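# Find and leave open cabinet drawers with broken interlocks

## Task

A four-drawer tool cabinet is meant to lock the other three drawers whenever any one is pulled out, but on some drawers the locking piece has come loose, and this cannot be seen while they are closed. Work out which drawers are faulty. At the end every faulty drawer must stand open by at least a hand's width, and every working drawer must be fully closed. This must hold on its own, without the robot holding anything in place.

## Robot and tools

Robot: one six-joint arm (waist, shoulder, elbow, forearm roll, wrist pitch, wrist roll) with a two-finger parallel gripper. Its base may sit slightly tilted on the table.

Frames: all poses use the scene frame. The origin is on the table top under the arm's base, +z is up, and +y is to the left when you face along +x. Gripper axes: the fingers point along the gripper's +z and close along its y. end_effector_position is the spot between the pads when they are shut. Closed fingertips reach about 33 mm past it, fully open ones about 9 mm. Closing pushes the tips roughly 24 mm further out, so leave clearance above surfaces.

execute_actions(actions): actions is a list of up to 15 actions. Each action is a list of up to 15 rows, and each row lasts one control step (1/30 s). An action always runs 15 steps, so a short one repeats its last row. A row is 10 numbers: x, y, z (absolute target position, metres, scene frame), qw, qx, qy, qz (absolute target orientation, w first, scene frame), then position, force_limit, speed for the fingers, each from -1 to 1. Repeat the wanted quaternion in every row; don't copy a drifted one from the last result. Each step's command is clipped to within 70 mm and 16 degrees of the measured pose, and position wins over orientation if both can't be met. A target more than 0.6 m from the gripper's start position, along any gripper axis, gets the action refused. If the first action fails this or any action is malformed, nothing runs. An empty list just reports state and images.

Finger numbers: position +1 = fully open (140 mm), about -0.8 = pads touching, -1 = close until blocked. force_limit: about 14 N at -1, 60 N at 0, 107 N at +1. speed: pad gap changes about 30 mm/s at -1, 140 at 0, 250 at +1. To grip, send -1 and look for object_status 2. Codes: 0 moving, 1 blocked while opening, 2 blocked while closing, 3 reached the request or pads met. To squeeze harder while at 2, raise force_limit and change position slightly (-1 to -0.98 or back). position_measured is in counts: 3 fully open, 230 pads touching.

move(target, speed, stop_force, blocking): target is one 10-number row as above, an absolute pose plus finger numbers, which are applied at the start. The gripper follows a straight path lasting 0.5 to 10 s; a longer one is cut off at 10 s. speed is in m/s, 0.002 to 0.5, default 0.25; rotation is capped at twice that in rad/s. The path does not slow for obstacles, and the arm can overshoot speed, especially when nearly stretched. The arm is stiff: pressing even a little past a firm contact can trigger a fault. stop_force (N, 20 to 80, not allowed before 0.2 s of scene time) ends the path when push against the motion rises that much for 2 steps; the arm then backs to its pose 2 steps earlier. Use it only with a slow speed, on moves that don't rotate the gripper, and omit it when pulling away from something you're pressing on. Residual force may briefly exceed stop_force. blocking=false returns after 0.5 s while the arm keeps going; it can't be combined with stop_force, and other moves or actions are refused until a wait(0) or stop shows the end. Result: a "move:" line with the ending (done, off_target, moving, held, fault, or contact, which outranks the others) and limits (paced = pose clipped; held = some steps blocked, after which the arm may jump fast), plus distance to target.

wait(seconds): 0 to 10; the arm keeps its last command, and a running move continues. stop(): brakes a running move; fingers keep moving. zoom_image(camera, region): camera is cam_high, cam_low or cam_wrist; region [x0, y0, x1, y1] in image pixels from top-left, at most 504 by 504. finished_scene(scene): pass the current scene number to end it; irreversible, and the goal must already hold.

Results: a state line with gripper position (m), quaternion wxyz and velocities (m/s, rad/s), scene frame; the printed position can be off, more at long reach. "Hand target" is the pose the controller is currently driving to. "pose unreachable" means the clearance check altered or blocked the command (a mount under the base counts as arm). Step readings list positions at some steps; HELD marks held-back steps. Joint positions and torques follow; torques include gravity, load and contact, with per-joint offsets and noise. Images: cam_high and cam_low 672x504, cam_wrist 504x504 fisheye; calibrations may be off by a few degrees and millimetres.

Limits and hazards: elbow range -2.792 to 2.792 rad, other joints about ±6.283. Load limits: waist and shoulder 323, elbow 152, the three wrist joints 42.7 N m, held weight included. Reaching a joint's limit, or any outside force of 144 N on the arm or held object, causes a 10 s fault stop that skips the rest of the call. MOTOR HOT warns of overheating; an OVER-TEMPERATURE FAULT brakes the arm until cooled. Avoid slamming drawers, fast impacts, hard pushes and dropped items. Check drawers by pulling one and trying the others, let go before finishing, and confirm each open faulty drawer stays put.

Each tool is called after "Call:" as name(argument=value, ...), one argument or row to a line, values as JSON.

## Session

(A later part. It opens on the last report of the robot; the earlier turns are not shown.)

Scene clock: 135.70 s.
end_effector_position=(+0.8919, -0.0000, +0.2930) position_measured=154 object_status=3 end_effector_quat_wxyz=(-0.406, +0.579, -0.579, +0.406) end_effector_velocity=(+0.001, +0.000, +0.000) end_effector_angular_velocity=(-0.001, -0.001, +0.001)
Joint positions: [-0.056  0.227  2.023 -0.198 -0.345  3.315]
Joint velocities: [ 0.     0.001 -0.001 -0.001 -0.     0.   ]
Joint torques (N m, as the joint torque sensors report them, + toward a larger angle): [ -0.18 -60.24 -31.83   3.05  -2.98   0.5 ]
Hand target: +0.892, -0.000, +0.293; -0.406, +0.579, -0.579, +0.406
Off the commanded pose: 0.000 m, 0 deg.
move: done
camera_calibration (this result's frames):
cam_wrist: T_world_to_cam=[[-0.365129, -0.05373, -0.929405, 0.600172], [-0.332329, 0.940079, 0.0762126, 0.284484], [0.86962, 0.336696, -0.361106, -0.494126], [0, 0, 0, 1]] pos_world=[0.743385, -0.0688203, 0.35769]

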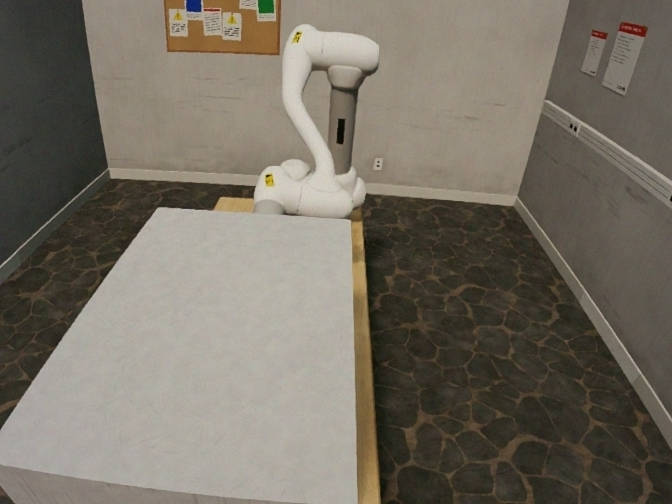

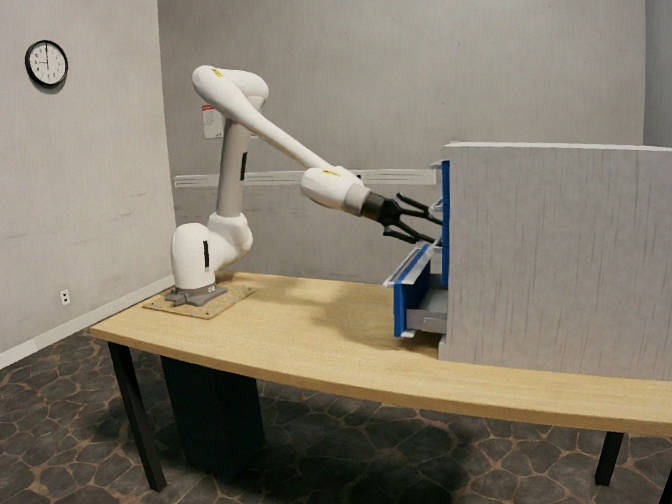

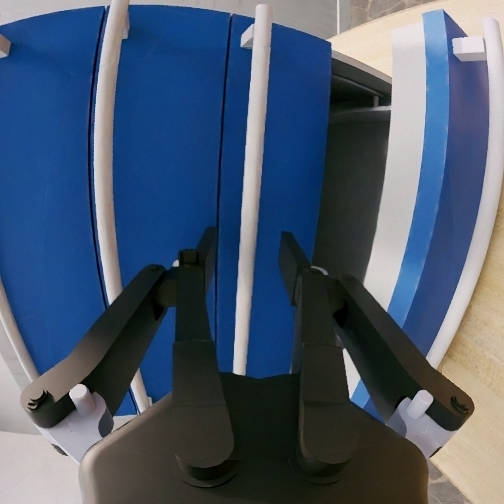

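Call:
execute_actions(
  actions=[
    [[0.892, 0.0, 0.293, 0.4056, -0.5792, 0.5792, -0.4056, -1, 0.3, -0.3]],
    [[0.892, 0.0, 0.293, 0.4056, -0.5792, 0.5792, -0.4056, -1, 0.3, -0.3]],
  ],
)

Call:
move(
  target=[0.872, 0.0, 0.293, 0.4056, -0.5792, 0.5792, -0.4056, -1, 0.3, -0.3],
  speed=0.006,
  stop_force=40,
)

Scene clock: 139.87 s.
end_effector_position=(+0.8920, -0.0000, +0.2930) position_measured=218 object_status=2 end_effector_quat_wxyz=(-0.406, +0.579, -0.579, +0.406) end_effector_velocity=(+0.000, -0.000, +0.001) end_effector_angular_velocity=(+0.000, -0.001, -0.000)
Joint positions: [-0.056  0.227  2.023 -0.197 -0.346  3.315]
Joint velocities: [-0.    -0.    -0.001  0.001 -0.    -0.   ]
Joint torques (N m, as the joint torque sensors report them, + toward a larger angle): [ -1.49 -36.04 -20.97   2.67   3.4    0.25]
Hand target: +0.892, +0.000, +0.293; -0.406, +0.579, -0.579, +0.406
Off the commanded pose: 0.000 m, 0 deg.
Step readings (end_effector_position; steps 1 to 15: 1st action; 16 to 30: 2nd action):
0: (+0.8920, -0.0000, +0.2930)
1: (+0.8920, -0.0000, +0.2930)
2: (+0.8920, -0.0000, +0.2930)
4: (+0.8920, -0.0000, +0.2930)
8: (+0.8920, -0.0000, +0.2930)
15: (+0.8921, -0.0000, +0.2932)
16: (+0.8921, -0.0000, +0.2932)
17: (+0.8921, -0.0000, +0.2931)
19: (+0.8921, -0.0000, +0.2931)
23: (+0.8921, -0.0000, +0.2931)
30: end_effector_position above
camera_calibration (this result's frames):
cam_wrist: T_world_to_cam=[[-0.365096, -0.0536584, -0.929422, 0.600165], [-0.332285, 0.940092, 0.0762539, 0.284461], [0.86965, 0.336673, -0.361054, -0.494247], [0, 0, 0, 1]] pos_world=[0.743462, -0.0688163, 0.357666]

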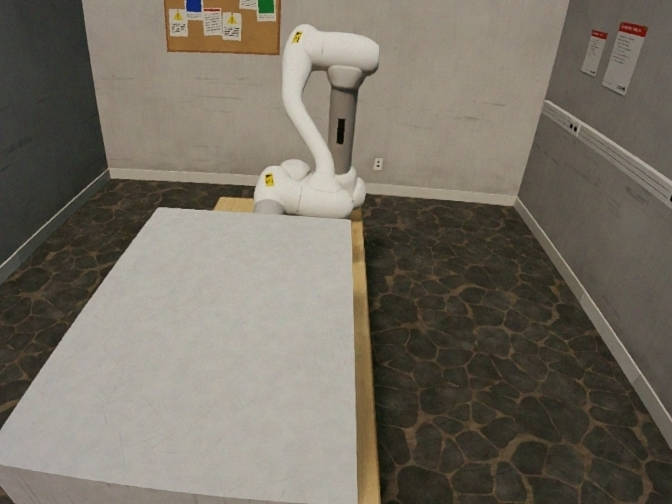

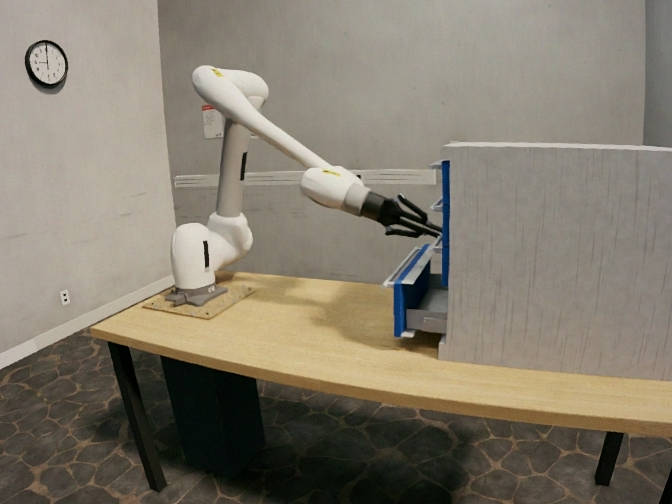

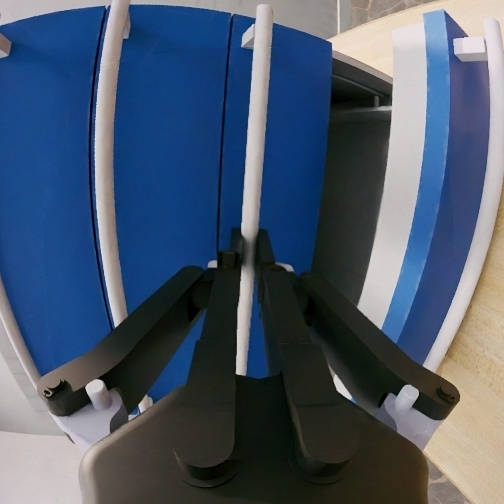

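Scene clock: 143.43 s.
end_effector_position=(+0.8720, +0.0000, +0.2930) position_measured=218 object_status=2 end_effector_quat_wxyz=(-0.406, +0.579, -0.579, +0.406) end_effector_velocity=(-0.001, -0.000, +0.000) end_effector_angular_velocity=(+0.000, -0.000, -0.000)
Joint positions: [-0.058  0.2    2.06  -0.199 -0.355  3.315]
Joint velocities: [-0.    -0.001  0.001  0.    -0.     0.   ]
Joint torques (N m, as the joint torque sensors report them, + toward a larger angle): [  0.74 -42.86 -18.39   2.67   3.46   0.38]
Hand target: +0.872, +0.000, +0.293; -0.406, +0.579, -0.579, +0.406
Off the commanded pose: 0.000 m, 0 deg.
move: done
camera_calibration (this result's frames):
cam_wrist: T_world_to_cam=[[-0.365131, -0.0537352, -0.929404, 0.592844], [-0.332328, 0.94008, 0.0762077, 0.277866], [0.869619, 0.336693, -0.36111, -0.476853], [0, 0, 0, 1]] pos_world=[0.723489, -0.0688064, 0.35762]

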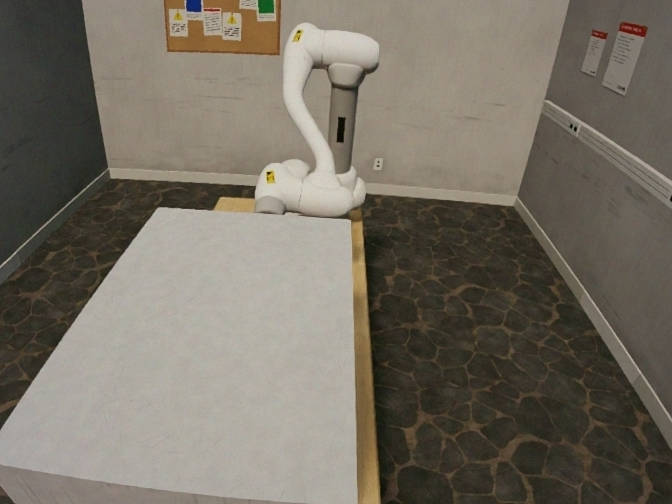

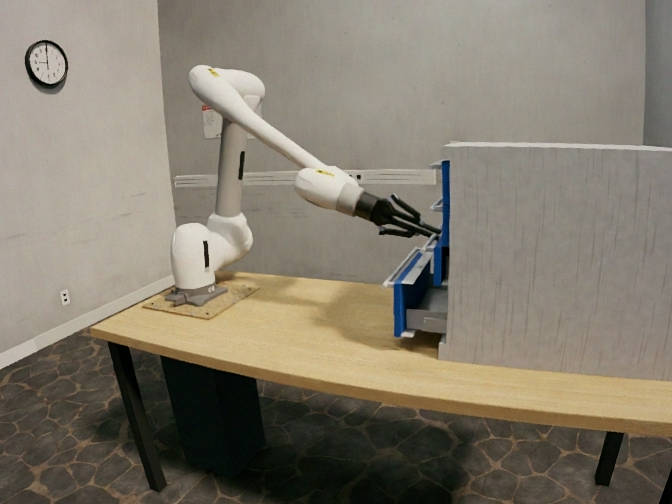

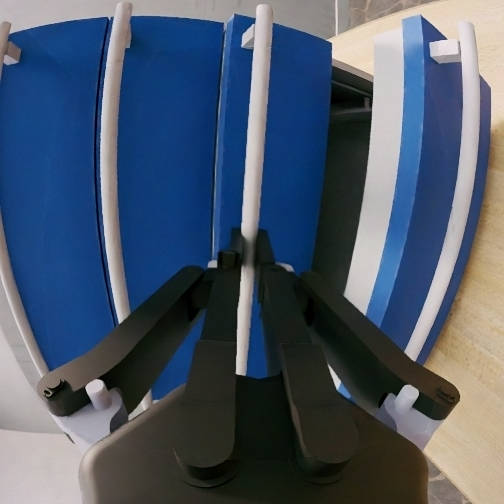

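Call:
move(
  target=[0.772, 0.0, 0.2935, 0.4056, -0.5792, 0.5792, -0.4056, -1, 0.3, -0.3],
  speed=0.015,
  stop_force=40,
)

Call:
zoom_image(
  camera="cam_low",
  region=[370, 200, 470, 360],
)

Scene clock: 150.00 s.
end_effector_position=(+0.8154, +0.0000, +0.2932) position_measured=218 object_status=2 end_effector_quat_wxyz=(-0.406, +0.579, -0.579, +0.406) end_effector_velocity=(-0.001, +0.000, -0.000) end_effector_angular_velocity=(-0.001, +0.001, +0.000)
Joint positions: [-0.066  0.118  2.16  -0.209 -0.375  3.32 ]
Joint velocities: [-0.    -0.002  0.002 -0.002  0.001  0.001]
Joint torques (N m, as the joint torque sensors report them, + toward a larger angle): [ -0.72 -43.2  -23.94   2.88  -0.52   0.43]
Hand target: +0.815, +0.000, +0.293; -0.406, +0.579, -0.579, +0.406
Off the commanded pose: 0.043 m, 0 deg.
move: given up (no force reading, so stop_force could not act: the path ended)
camera_calibration (this result's frames):
cam_wrist: T_world_to_cam=[[-0.365142, -0.0537441, -0.929399, 0.572355], [-0.332329, 0.94008, 0.0762036, 0.259005], [0.869614, 0.336691, -0.361124, -0.427496], [0, 0, 0, 1]] pos_world=[0.666823, -0.0687904, 0.35783]

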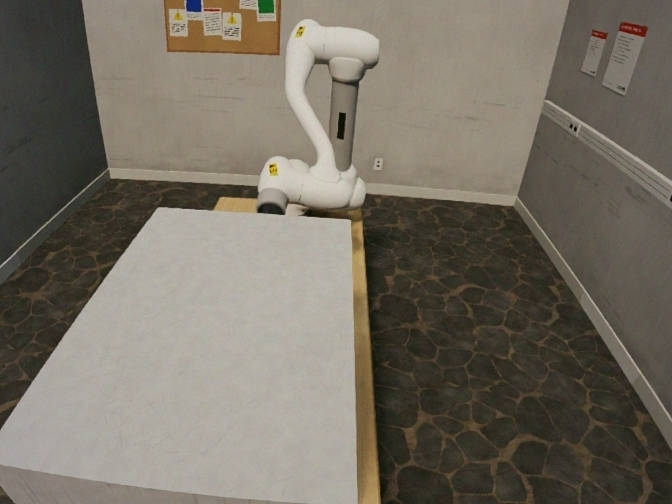

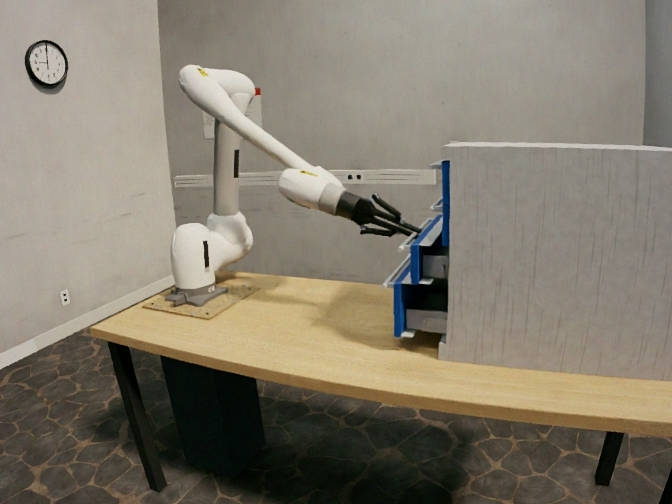

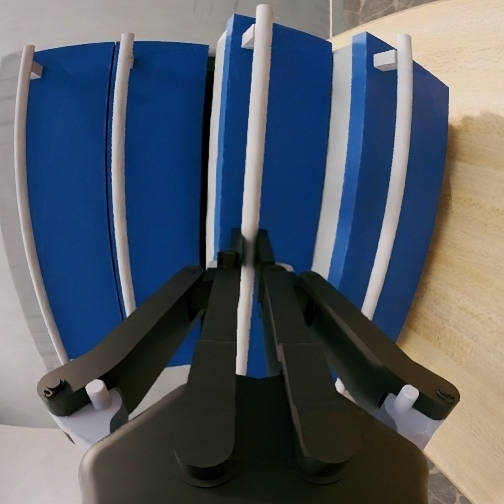

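Region (370, 200, 470, 360) of cam_low's 672x504 image, scaled by 3.150, with more detail than that image has; it fills the left 315 columns of this view, and the rest is white.

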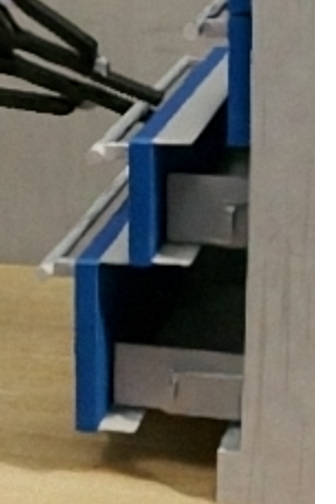

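Call:
execute_actions(
  actions=[
    [[0.8154, 0.0, 0.2932, 0.4056, -0.5792, 0.5792, -0.4056, -0.2, 0, 0]],
  ],
)

Call:
move(
  target=[0.778, 0.0, 0.307, 0.4056, -0.5792, 0.5792, -0.4056, -0.2, 0, 0],
  speed=0.1,
)

Call:
move(
  target=[0.79, 0.0, 0.386, 0.5, -0.5, 0.5, -0.5, -0.2, 0, 0],
  speed=0.15,
)

Call:
move(
  target=[0.87, 0.0, 0.386, 0.5, -0.5, 0.5, -0.5, -0.2, 0, 0],
  speed=0.1,
)

Scene clock: 168.17 s.
end_effector_position=(+0.8154, +0.0000, +0.2933) position_measured=154 object_status=0 end_effector_quat_wxyz=(-0.406, +0.579, -0.579, +0.406) end_effector_velocity=(+0.000, +0.000, +0.001) end_effector_angular_velocity=(-0.000, -0.001, +0.001)
Joint positions: [-0.066  0.118  2.16  -0.209 -0.375  3.32 ]
Joint velocities: [-0.    -0.001 -0.001 -0.002  0.     0.001]
Joint torques (N m, as the joint torque sensors report them, + toward a larger angle): [ -0.4  -48.62 -31.44   3.14  -3.13   0.36]
Hand target: +0.815, +0.000, +0.293; -0.406, +0.579, -0.579, +0.406
Off the commanded pose: 0.000 m, 0 deg.
Step readings (end_effector_position):
0: (+0.8153, +0.0000, +0.2932)
1: (+0.8153, +0.0000, +0.2932)
2: (+0.8153, +0.0000, +0.2932)
4: (+0.8152, +0.0000, +0.2931)
8: (+0.8152, +0.0000, +0.2931)
15: end_effector_position above
camera_calibration (this result's frames):
cam_wrist: T_world_to_cam=[[-0.365002, -0.0537417, -0.929454, 0.572382], [-0.332339, 0.94008, 0.0761556, 0.259033], [0.869669, 0.336691, -0.360992, -0.427524], [0, 0, 0, 1]] pos_world=[0.666812, -0.0688079, 0.357943]

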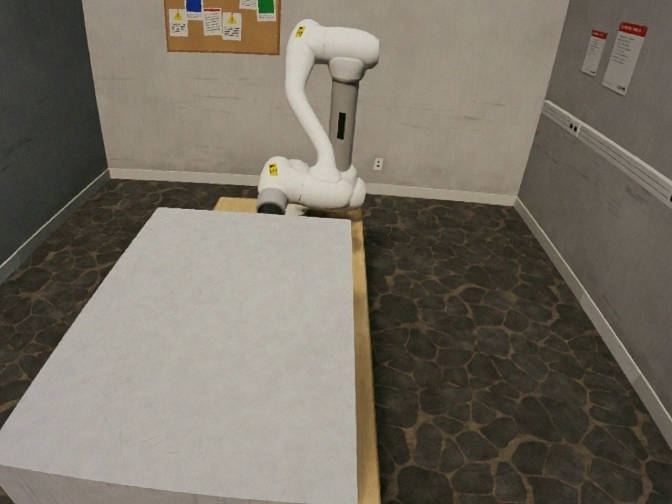

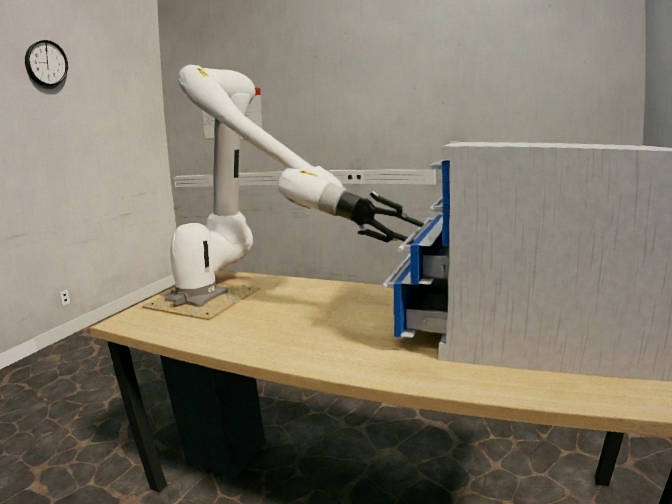

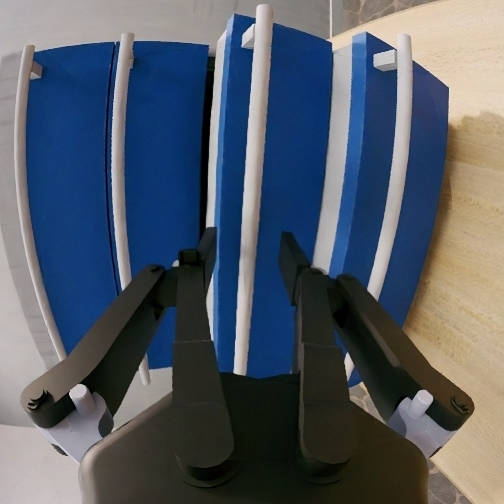

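Scene clock: 169.00 s.
end_effector_position=(+0.7780, +0.0000, +0.3069) position_measured=154 object_status=3 end_effector_quat_wxyz=(-0.406, +0.579, -0.579, +0.406) end_effector_velocity=(-0.001, +0.000, +0.001) end_effector_angular_velocity=(-0.000, -0.000, +0.001)
Joint positions: [-0.073  0.044  2.212 -0.239 -0.354  3.348]
Joint velocities: [-0.    -0.002  0.001 -0.003  0.     0.002]
Joint torques (N m, as the joint torque sensors report them, + toward a larger angle): [ -1.31 -39.33 -32.26   2.81  -2.67   0.67]
Hand target: +0.778, +0.000, +0.307; -0.406, +0.579, -0.579, +0.406
Off the commanded pose: 0.000 m, 0 deg.
move: done
camera_calibration (this result's frames):
cam_wrist: T_world_to_cam=[[-0.365154, -0.0537402, -0.929395, 0.571484], [-0.332304, 0.940089, 0.076202, 0.245543], [0.869618, 0.336667, -0.361135, -0.390083], [0, 0, 0, 1]] pos_world=[0.629498, -0.0687924, 0.371551]

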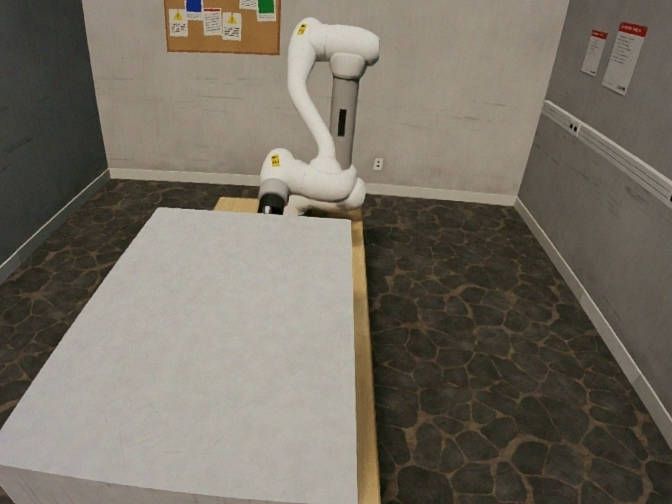

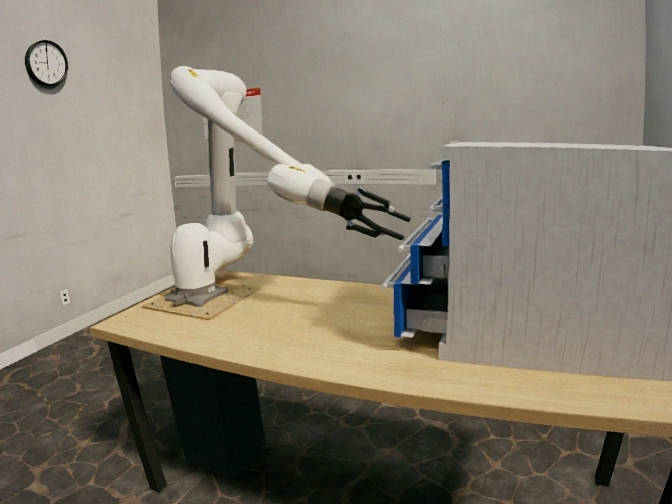

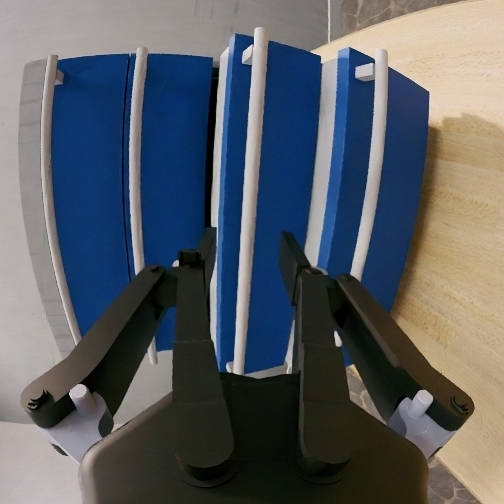

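Scene clock: 170.53 s.
end_effector_position=(+0.7898, +0.0000, +0.3860) position_measured=154 object_status=3 end_effector_quat_wxyz=(+0.500, -0.500, +0.500, -0.500) end_effector_velocity=(-0.000, +0.000, +0.000) end_effector_angular_velocity=(-0.000, -0.004, -0.000)
Joint positions: [-0.073  0.079  2.257 -0.119 -0.778  3.237]
Joint velocities: [ 0.     0.001  0.001  0.001 -0.006 -0.001]
Joint torques (N m, as the joint torque sensors report them, + toward a larger angle): [ -1.18 -41.73 -30.47   2.83  -3.16   0.46]
Hand target: +0.790, +0.000, +0.386; +0.500, -0.500, +0.500, -0.500
Off the commanded pose: 0.000 m, 0 deg.
move: done
camera_calibration (this result's frames):
cam_wrist: T_world_to_cam=[[-0.0256841, -0.0538424, -0.998219, 0.407721], [-0.337835, 0.940267, -0.042024, 0.293434], [0.940855, 0.336154, -0.0423397, -0.551048], [0, 0, 0, 1]] pos_world=[0.62806, -0.0687163, 0.395995]

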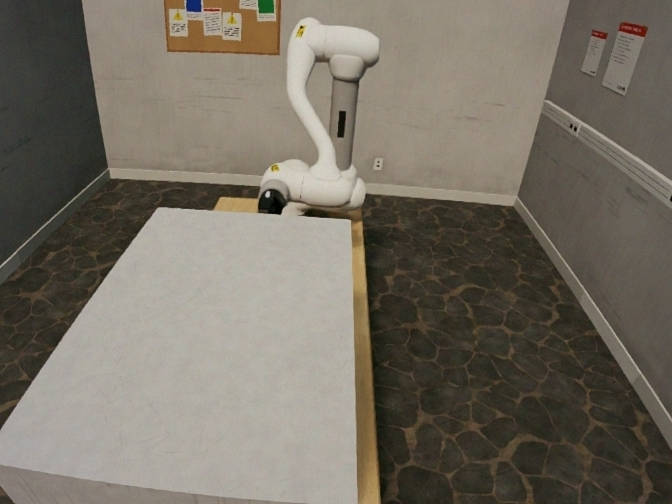

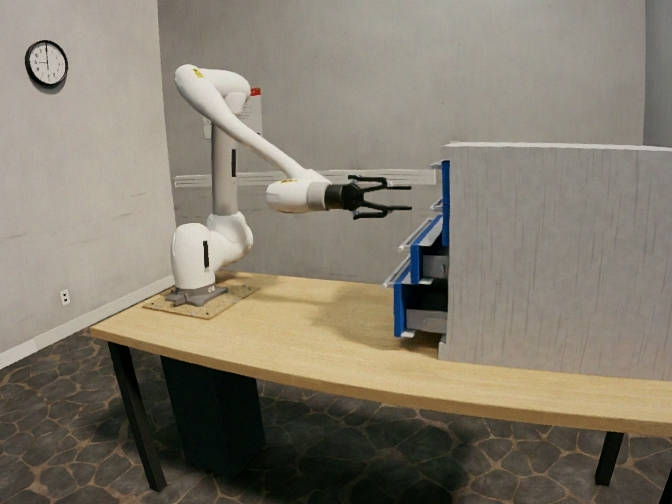

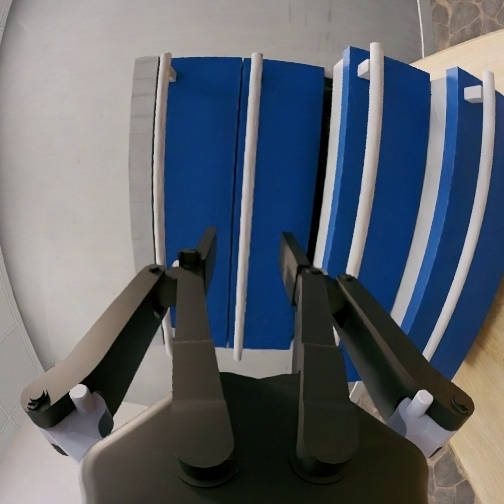

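Scene clock: 171.73 s.
end_effector_position=(+0.8699, -0.0000, +0.3861) position_measured=154 object_status=3 end_effector_quat_wxyz=(+0.500, -0.500, +0.500, -0.500) end_effector_velocity=(+0.001, -0.000, +0.001) end_effector_angular_velocity=(+0.000, -0.001, -0.000)
Joint positions: [-0.061  0.194  2.116 -0.105 -0.752  3.229]
Joint velocities: [ 0.     0.001 -0.003  0.001  0.     0.   ]
Joint torques (N m, as the joint torque sensors report them, + toward a larger angle): [ -1.9  -54.79 -30.78   2.87  -3.31   0.31]
Hand target: +0.870, -0.000, +0.386; +0.500, -0.500, +0.500, -0.500
Off the commanded pose: 0.000 m, 0 deg.
move: done
camera_calibration (this result's frames):
cam_wrist: T_world_to_cam=[[-0.0253087, -0.0537193, -0.998235, 0.409614], [-0.338353, 0.940081, -0.0420113, 0.320979], [0.940679, 0.336693, -0.0419684, -0.626403], [0, 0, 0, 1]] pos_world=[0.708215, -0.0688363, 0.396087]

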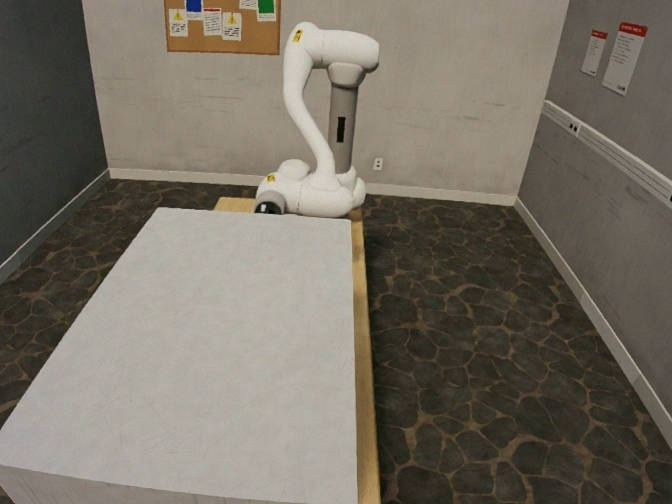

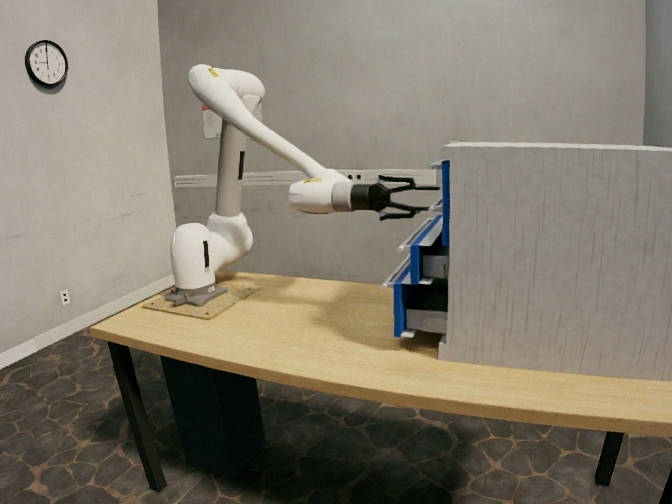

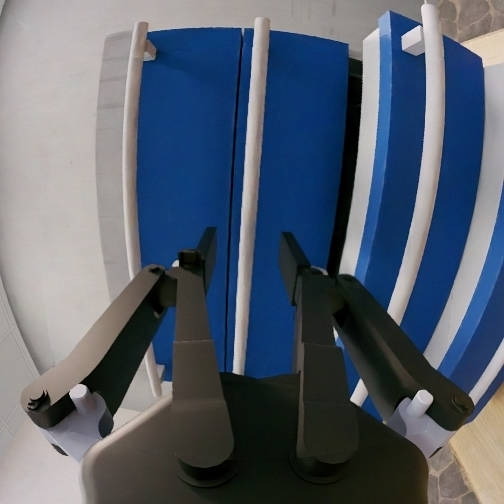

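Call:
move(
  target=[0.898, 0.0, 0.387, 0.5, -0.5, 0.5, -0.5, -0.2, 0, 0],
  speed=0.03,
)

Call:
execute_actions(
  actions=[
    [[0.898, 0.0, 0.387, 0.5, -0.5, 0.5, -0.5, -1, 0.3, -0.3]],
    [[0.898, 0.0, 0.387, 0.5, -0.5, 0.5, -0.5, -1, 0.3, -0.3]],
  ],
)

Call:
move(
  target=[0.878, 0.0, 0.387, 0.5, -0.5, 0.5, -0.5, -1, 0.3, -0.3],
  speed=0.006,
  stop_force=40,
)

Scene clock: 178.30 s.
end_effector_position=(+0.8979, -0.0000, +0.3870) position_measured=154 object_status=3 end_effector_quat_wxyz=(+0.500, -0.500, +0.500, -0.500) end_effector_velocity=(+0.001, +0.000, +0.000) end_effector_angular_velocity=(-0.000, -0.000, +0.000)
Joint positions: [-0.057  0.231  2.064 -0.102 -0.737  3.228]
Joint velocities: [ 0.     0.001 -0.002  0.     0.    -0.   ]
Joint torques (N m, as the joint torque sensors report them, + toward a larger angle): [ -0.07 -60.46 -31.82   2.96  -3.23   0.29]
Hand target: +0.898, -0.000, +0.387; +0.500, -0.500, +0.500, -0.500
Off the commanded pose: 0.000 m, 0 deg.
move: done
camera_calibration (this result's frames):
cam_wrist: T_world_to_cam=[[-0.0253265, -0.0537294, -0.998234, 0.411246], [-0.338356, 0.94008, -0.0420148, 0.330485], [0.940677, 0.336694, -0.0419886, -0.652715], [0, 0, 0, 1]] pos_world=[0.736231, -0.0688207, 0.396999]

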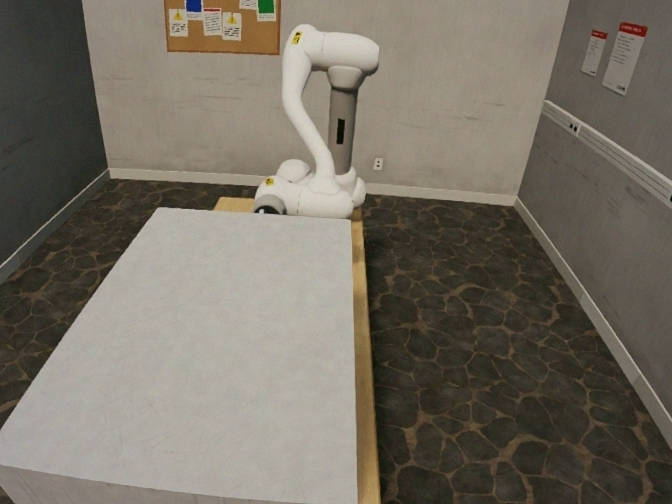

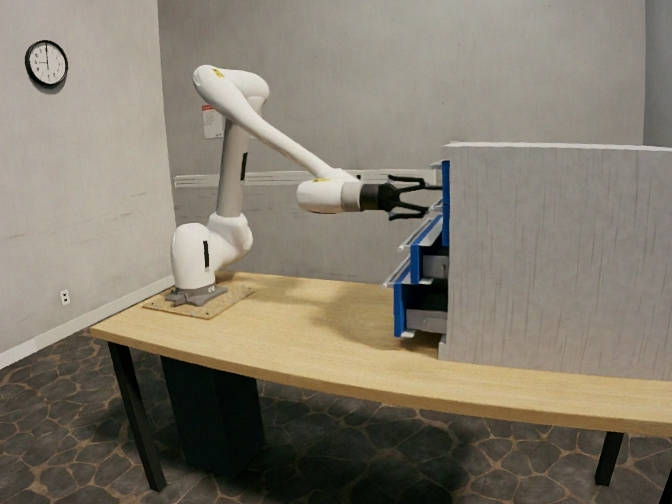

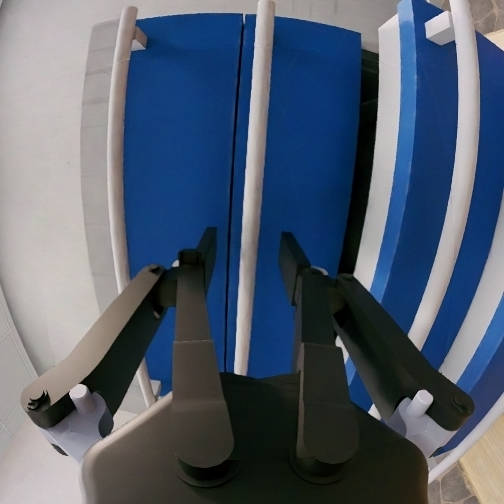

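Scene clock: 179.30 s.
end_effector_position=(+0.8980, -0.0000, +0.3870) position_measured=218 object_status=2 end_effector_quat_wxyz=(+0.500, -0.500, +0.500, -0.500) end_effector_velocity=(+0.000, +0.000, +0.000) end_effector_angular_velocity=(-0.000, -0.000, +0.000)
Joint positions: [-0.057  0.231  2.064 -0.102 -0.737  3.228]
Joint velocities: [-0.     0.    -0.001 -0.001  0.     0.   ]
Joint torques (N m, as the joint torque sensors report them, + toward a larger angle): [ -0.56 -61.82 -37.17   3.26  -4.82   0.22]
Hand target: +0.898, +0.000, +0.387; +0.500, -0.500, +0.500, -0.500
Off the commanded pose: 0.000 m, 0 deg.
Step readings (end_effector_position; steps 1 to 15: 1st action; 16 to 30: 2nd action):
0: (+0.8979, -0.0000, +0.3870)
1: (+0.8980, -0.0000, +0.3870)
2: (+0.8980, -0.0000, +0.3870)
4: (+0.8980, -0.0000, +0.3870)
8: (+0.8980, -0.0000, +0.3870)
15: (+0.8980, -0.0000, +0.3869)
16: (+0.8980, -0.0000, +0.3869)
17: (+0.8980, -0.0000, +0.3869)
19: (+0.8980, -0.0000, +0.3869)
23: (+0.8980, -0.0000, +0.3870)
30: end_effector_position above
camera_calibration (this result's frames):
cam_wrist: T_world_to_cam=[[-0.0253793, -0.0537137, -0.998234, 0.411209], [-0.338343, 0.940086, -0.0419827, 0.330481], [0.94068, 0.33668, -0.0420324, -0.652782], [0, 0, 0, 1]] pos_world=[0.736312, -0.0688143, 0.39692]

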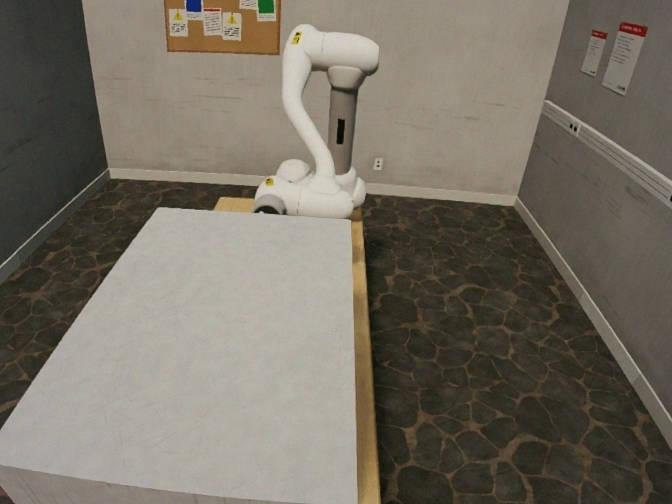

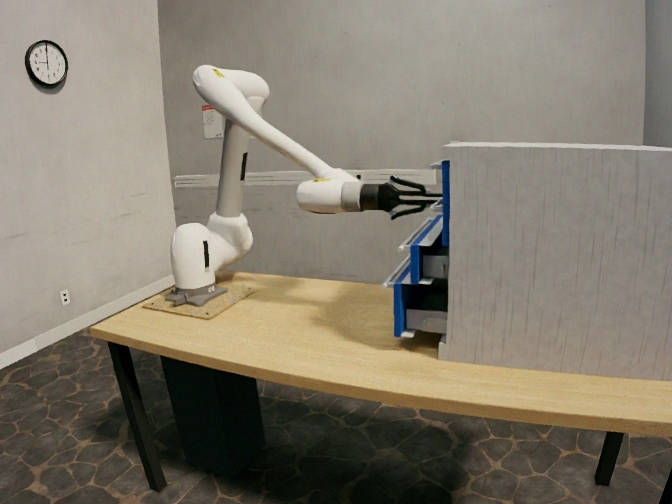

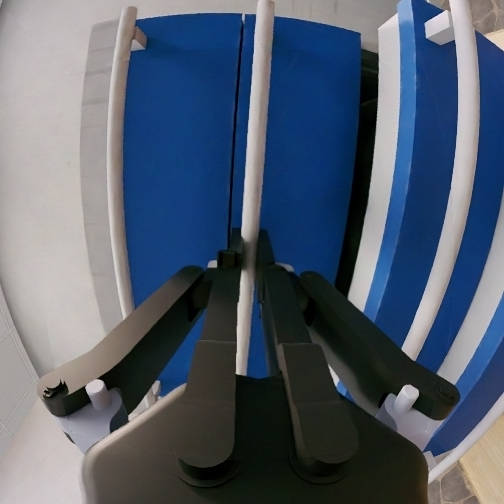

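Scene clock: 182.87 s.
end_effector_position=(+0.8780, +0.0000, +0.3870) position_measured=218 object_status=2 end_effector_quat_wxyz=(+0.500, -0.500, +0.500, -0.500) end_effector_velocity=(-0.000, -0.000, -0.001) end_effector_angular_velocity=(+0.001, +0.001, -0.001)
Joint positions: [-0.06   0.204  2.101 -0.104 -0.746  3.229]
Joint velocities: [-0.    -0.     0.001  0.001  0.     0.   ]
Joint torques (N m, as the joint torque sensors report them, + toward a larger angle): [  0.06 -64.66 -34.6    3.19  -6.04   0.36]
Hand target: +0.878, +0.000, +0.387; +0.500, -0.500, +0.500, -0.500
Off the commanded pose: 0.000 m, 0 deg.
move: done
camera_calibration (this result's frames):
cam_wrist: T_world_to_cam=[[-0.0253337, -0.0537347, -0.998234, 0.410675], [-0.338356, 0.94008, -0.0420173, 0.323738], [0.940677, 0.336694, -0.0419972, -0.634006], [0, 0, 0, 1]] pos_world=[0.716338, -0.0688067, 0.396926]

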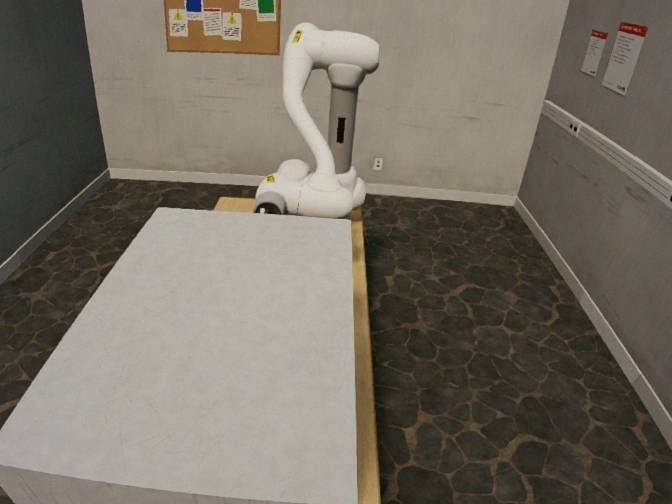

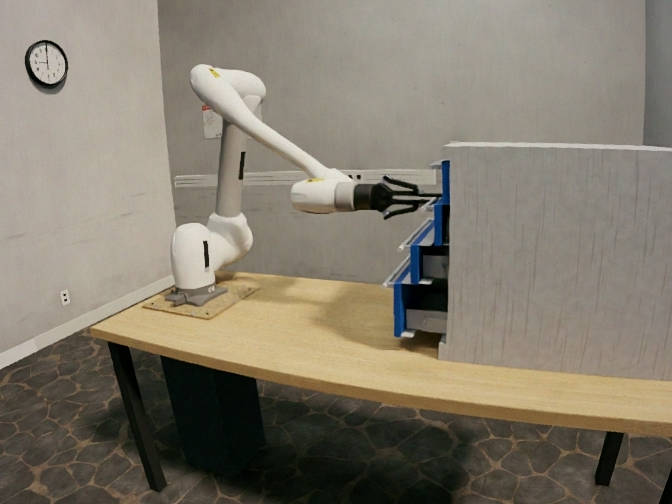

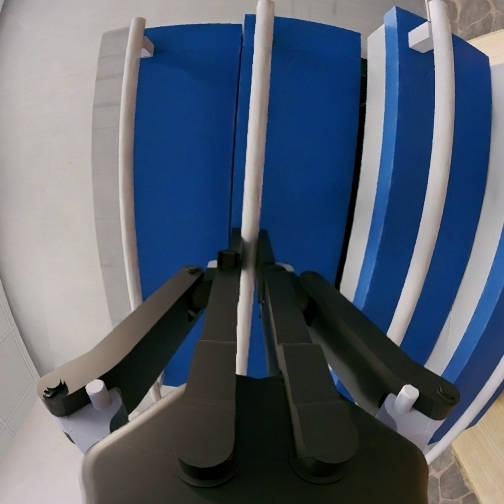

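Call:
move(
  target=[0.82, 0.0, 0.387, 0.5, -0.5, 0.5, -0.5, -1, 0.3, -0.3],
  speed=0.015,
  stop_force=40,
)

Call:
zoom_image(
  camera="cam_low",
  region=[370, 170, 470, 360],
)

Scene clock: 193.00 s.
end_effector_position=(+0.8201, +0.0000, +0.3869) position_measured=218 object_status=2 end_effector_quat_wxyz=(+0.500, -0.500, +0.500, -0.500) end_effector_velocity=(-0.001, +0.000, +0.001) end_effector_angular_velocity=(-0.000, -0.000, +0.000)
Joint positions: [-0.068  0.122  2.204 -0.114 -0.768  3.234]
Joint velocities: [-0.    -0.002  0.001 -0.001  0.001  0.   ]
Joint torques (N m, as the joint torque sensors report them, + toward a larger angle): [ -1.63 -58.17 -38.14   3.27  -7.99   0.41]
Hand target: +0.820, +0.000, +0.387; +0.500, -0.500, +0.500, -0.500
Off the commanded pose: 0.000 m, 0 deg.
move: done
camera_calibration (this result's frames):
cam_wrist: T_world_to_cam=[[-0.0253302, -0.0537437, -0.998233, 0.409152], [-0.33836, 0.940078, -0.0420268, 0.304123], [0.940676, 0.336697, -0.041997, -0.579503], [0, 0, 0, 1]] pos_world=[0.658391, -0.0687927, 0.396873]

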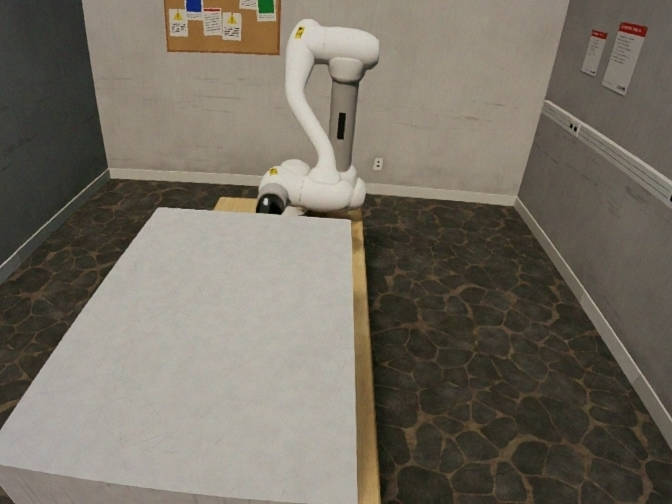

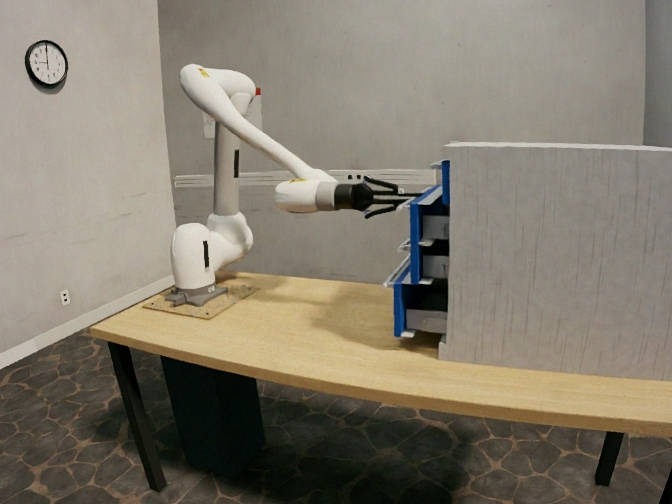

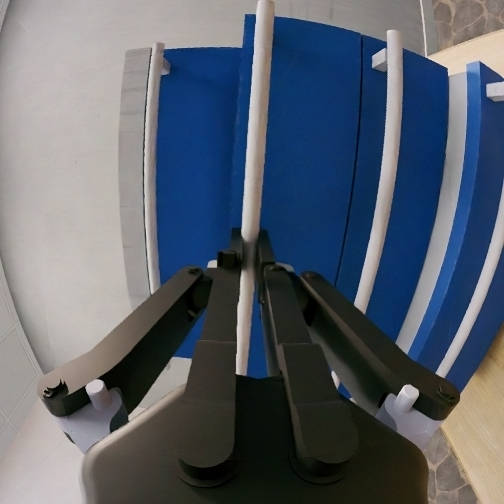

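Region (370, 170, 470, 360) of cam_low's 672x504 image, scaled by 2.653, with more detail than that image has; it fills the left 265 columns of this view, and the rest is white.

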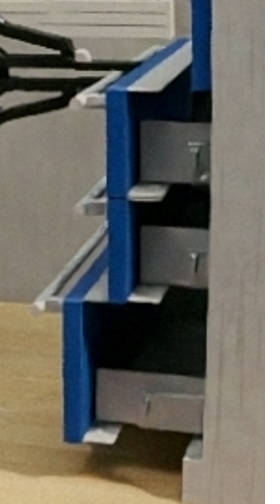

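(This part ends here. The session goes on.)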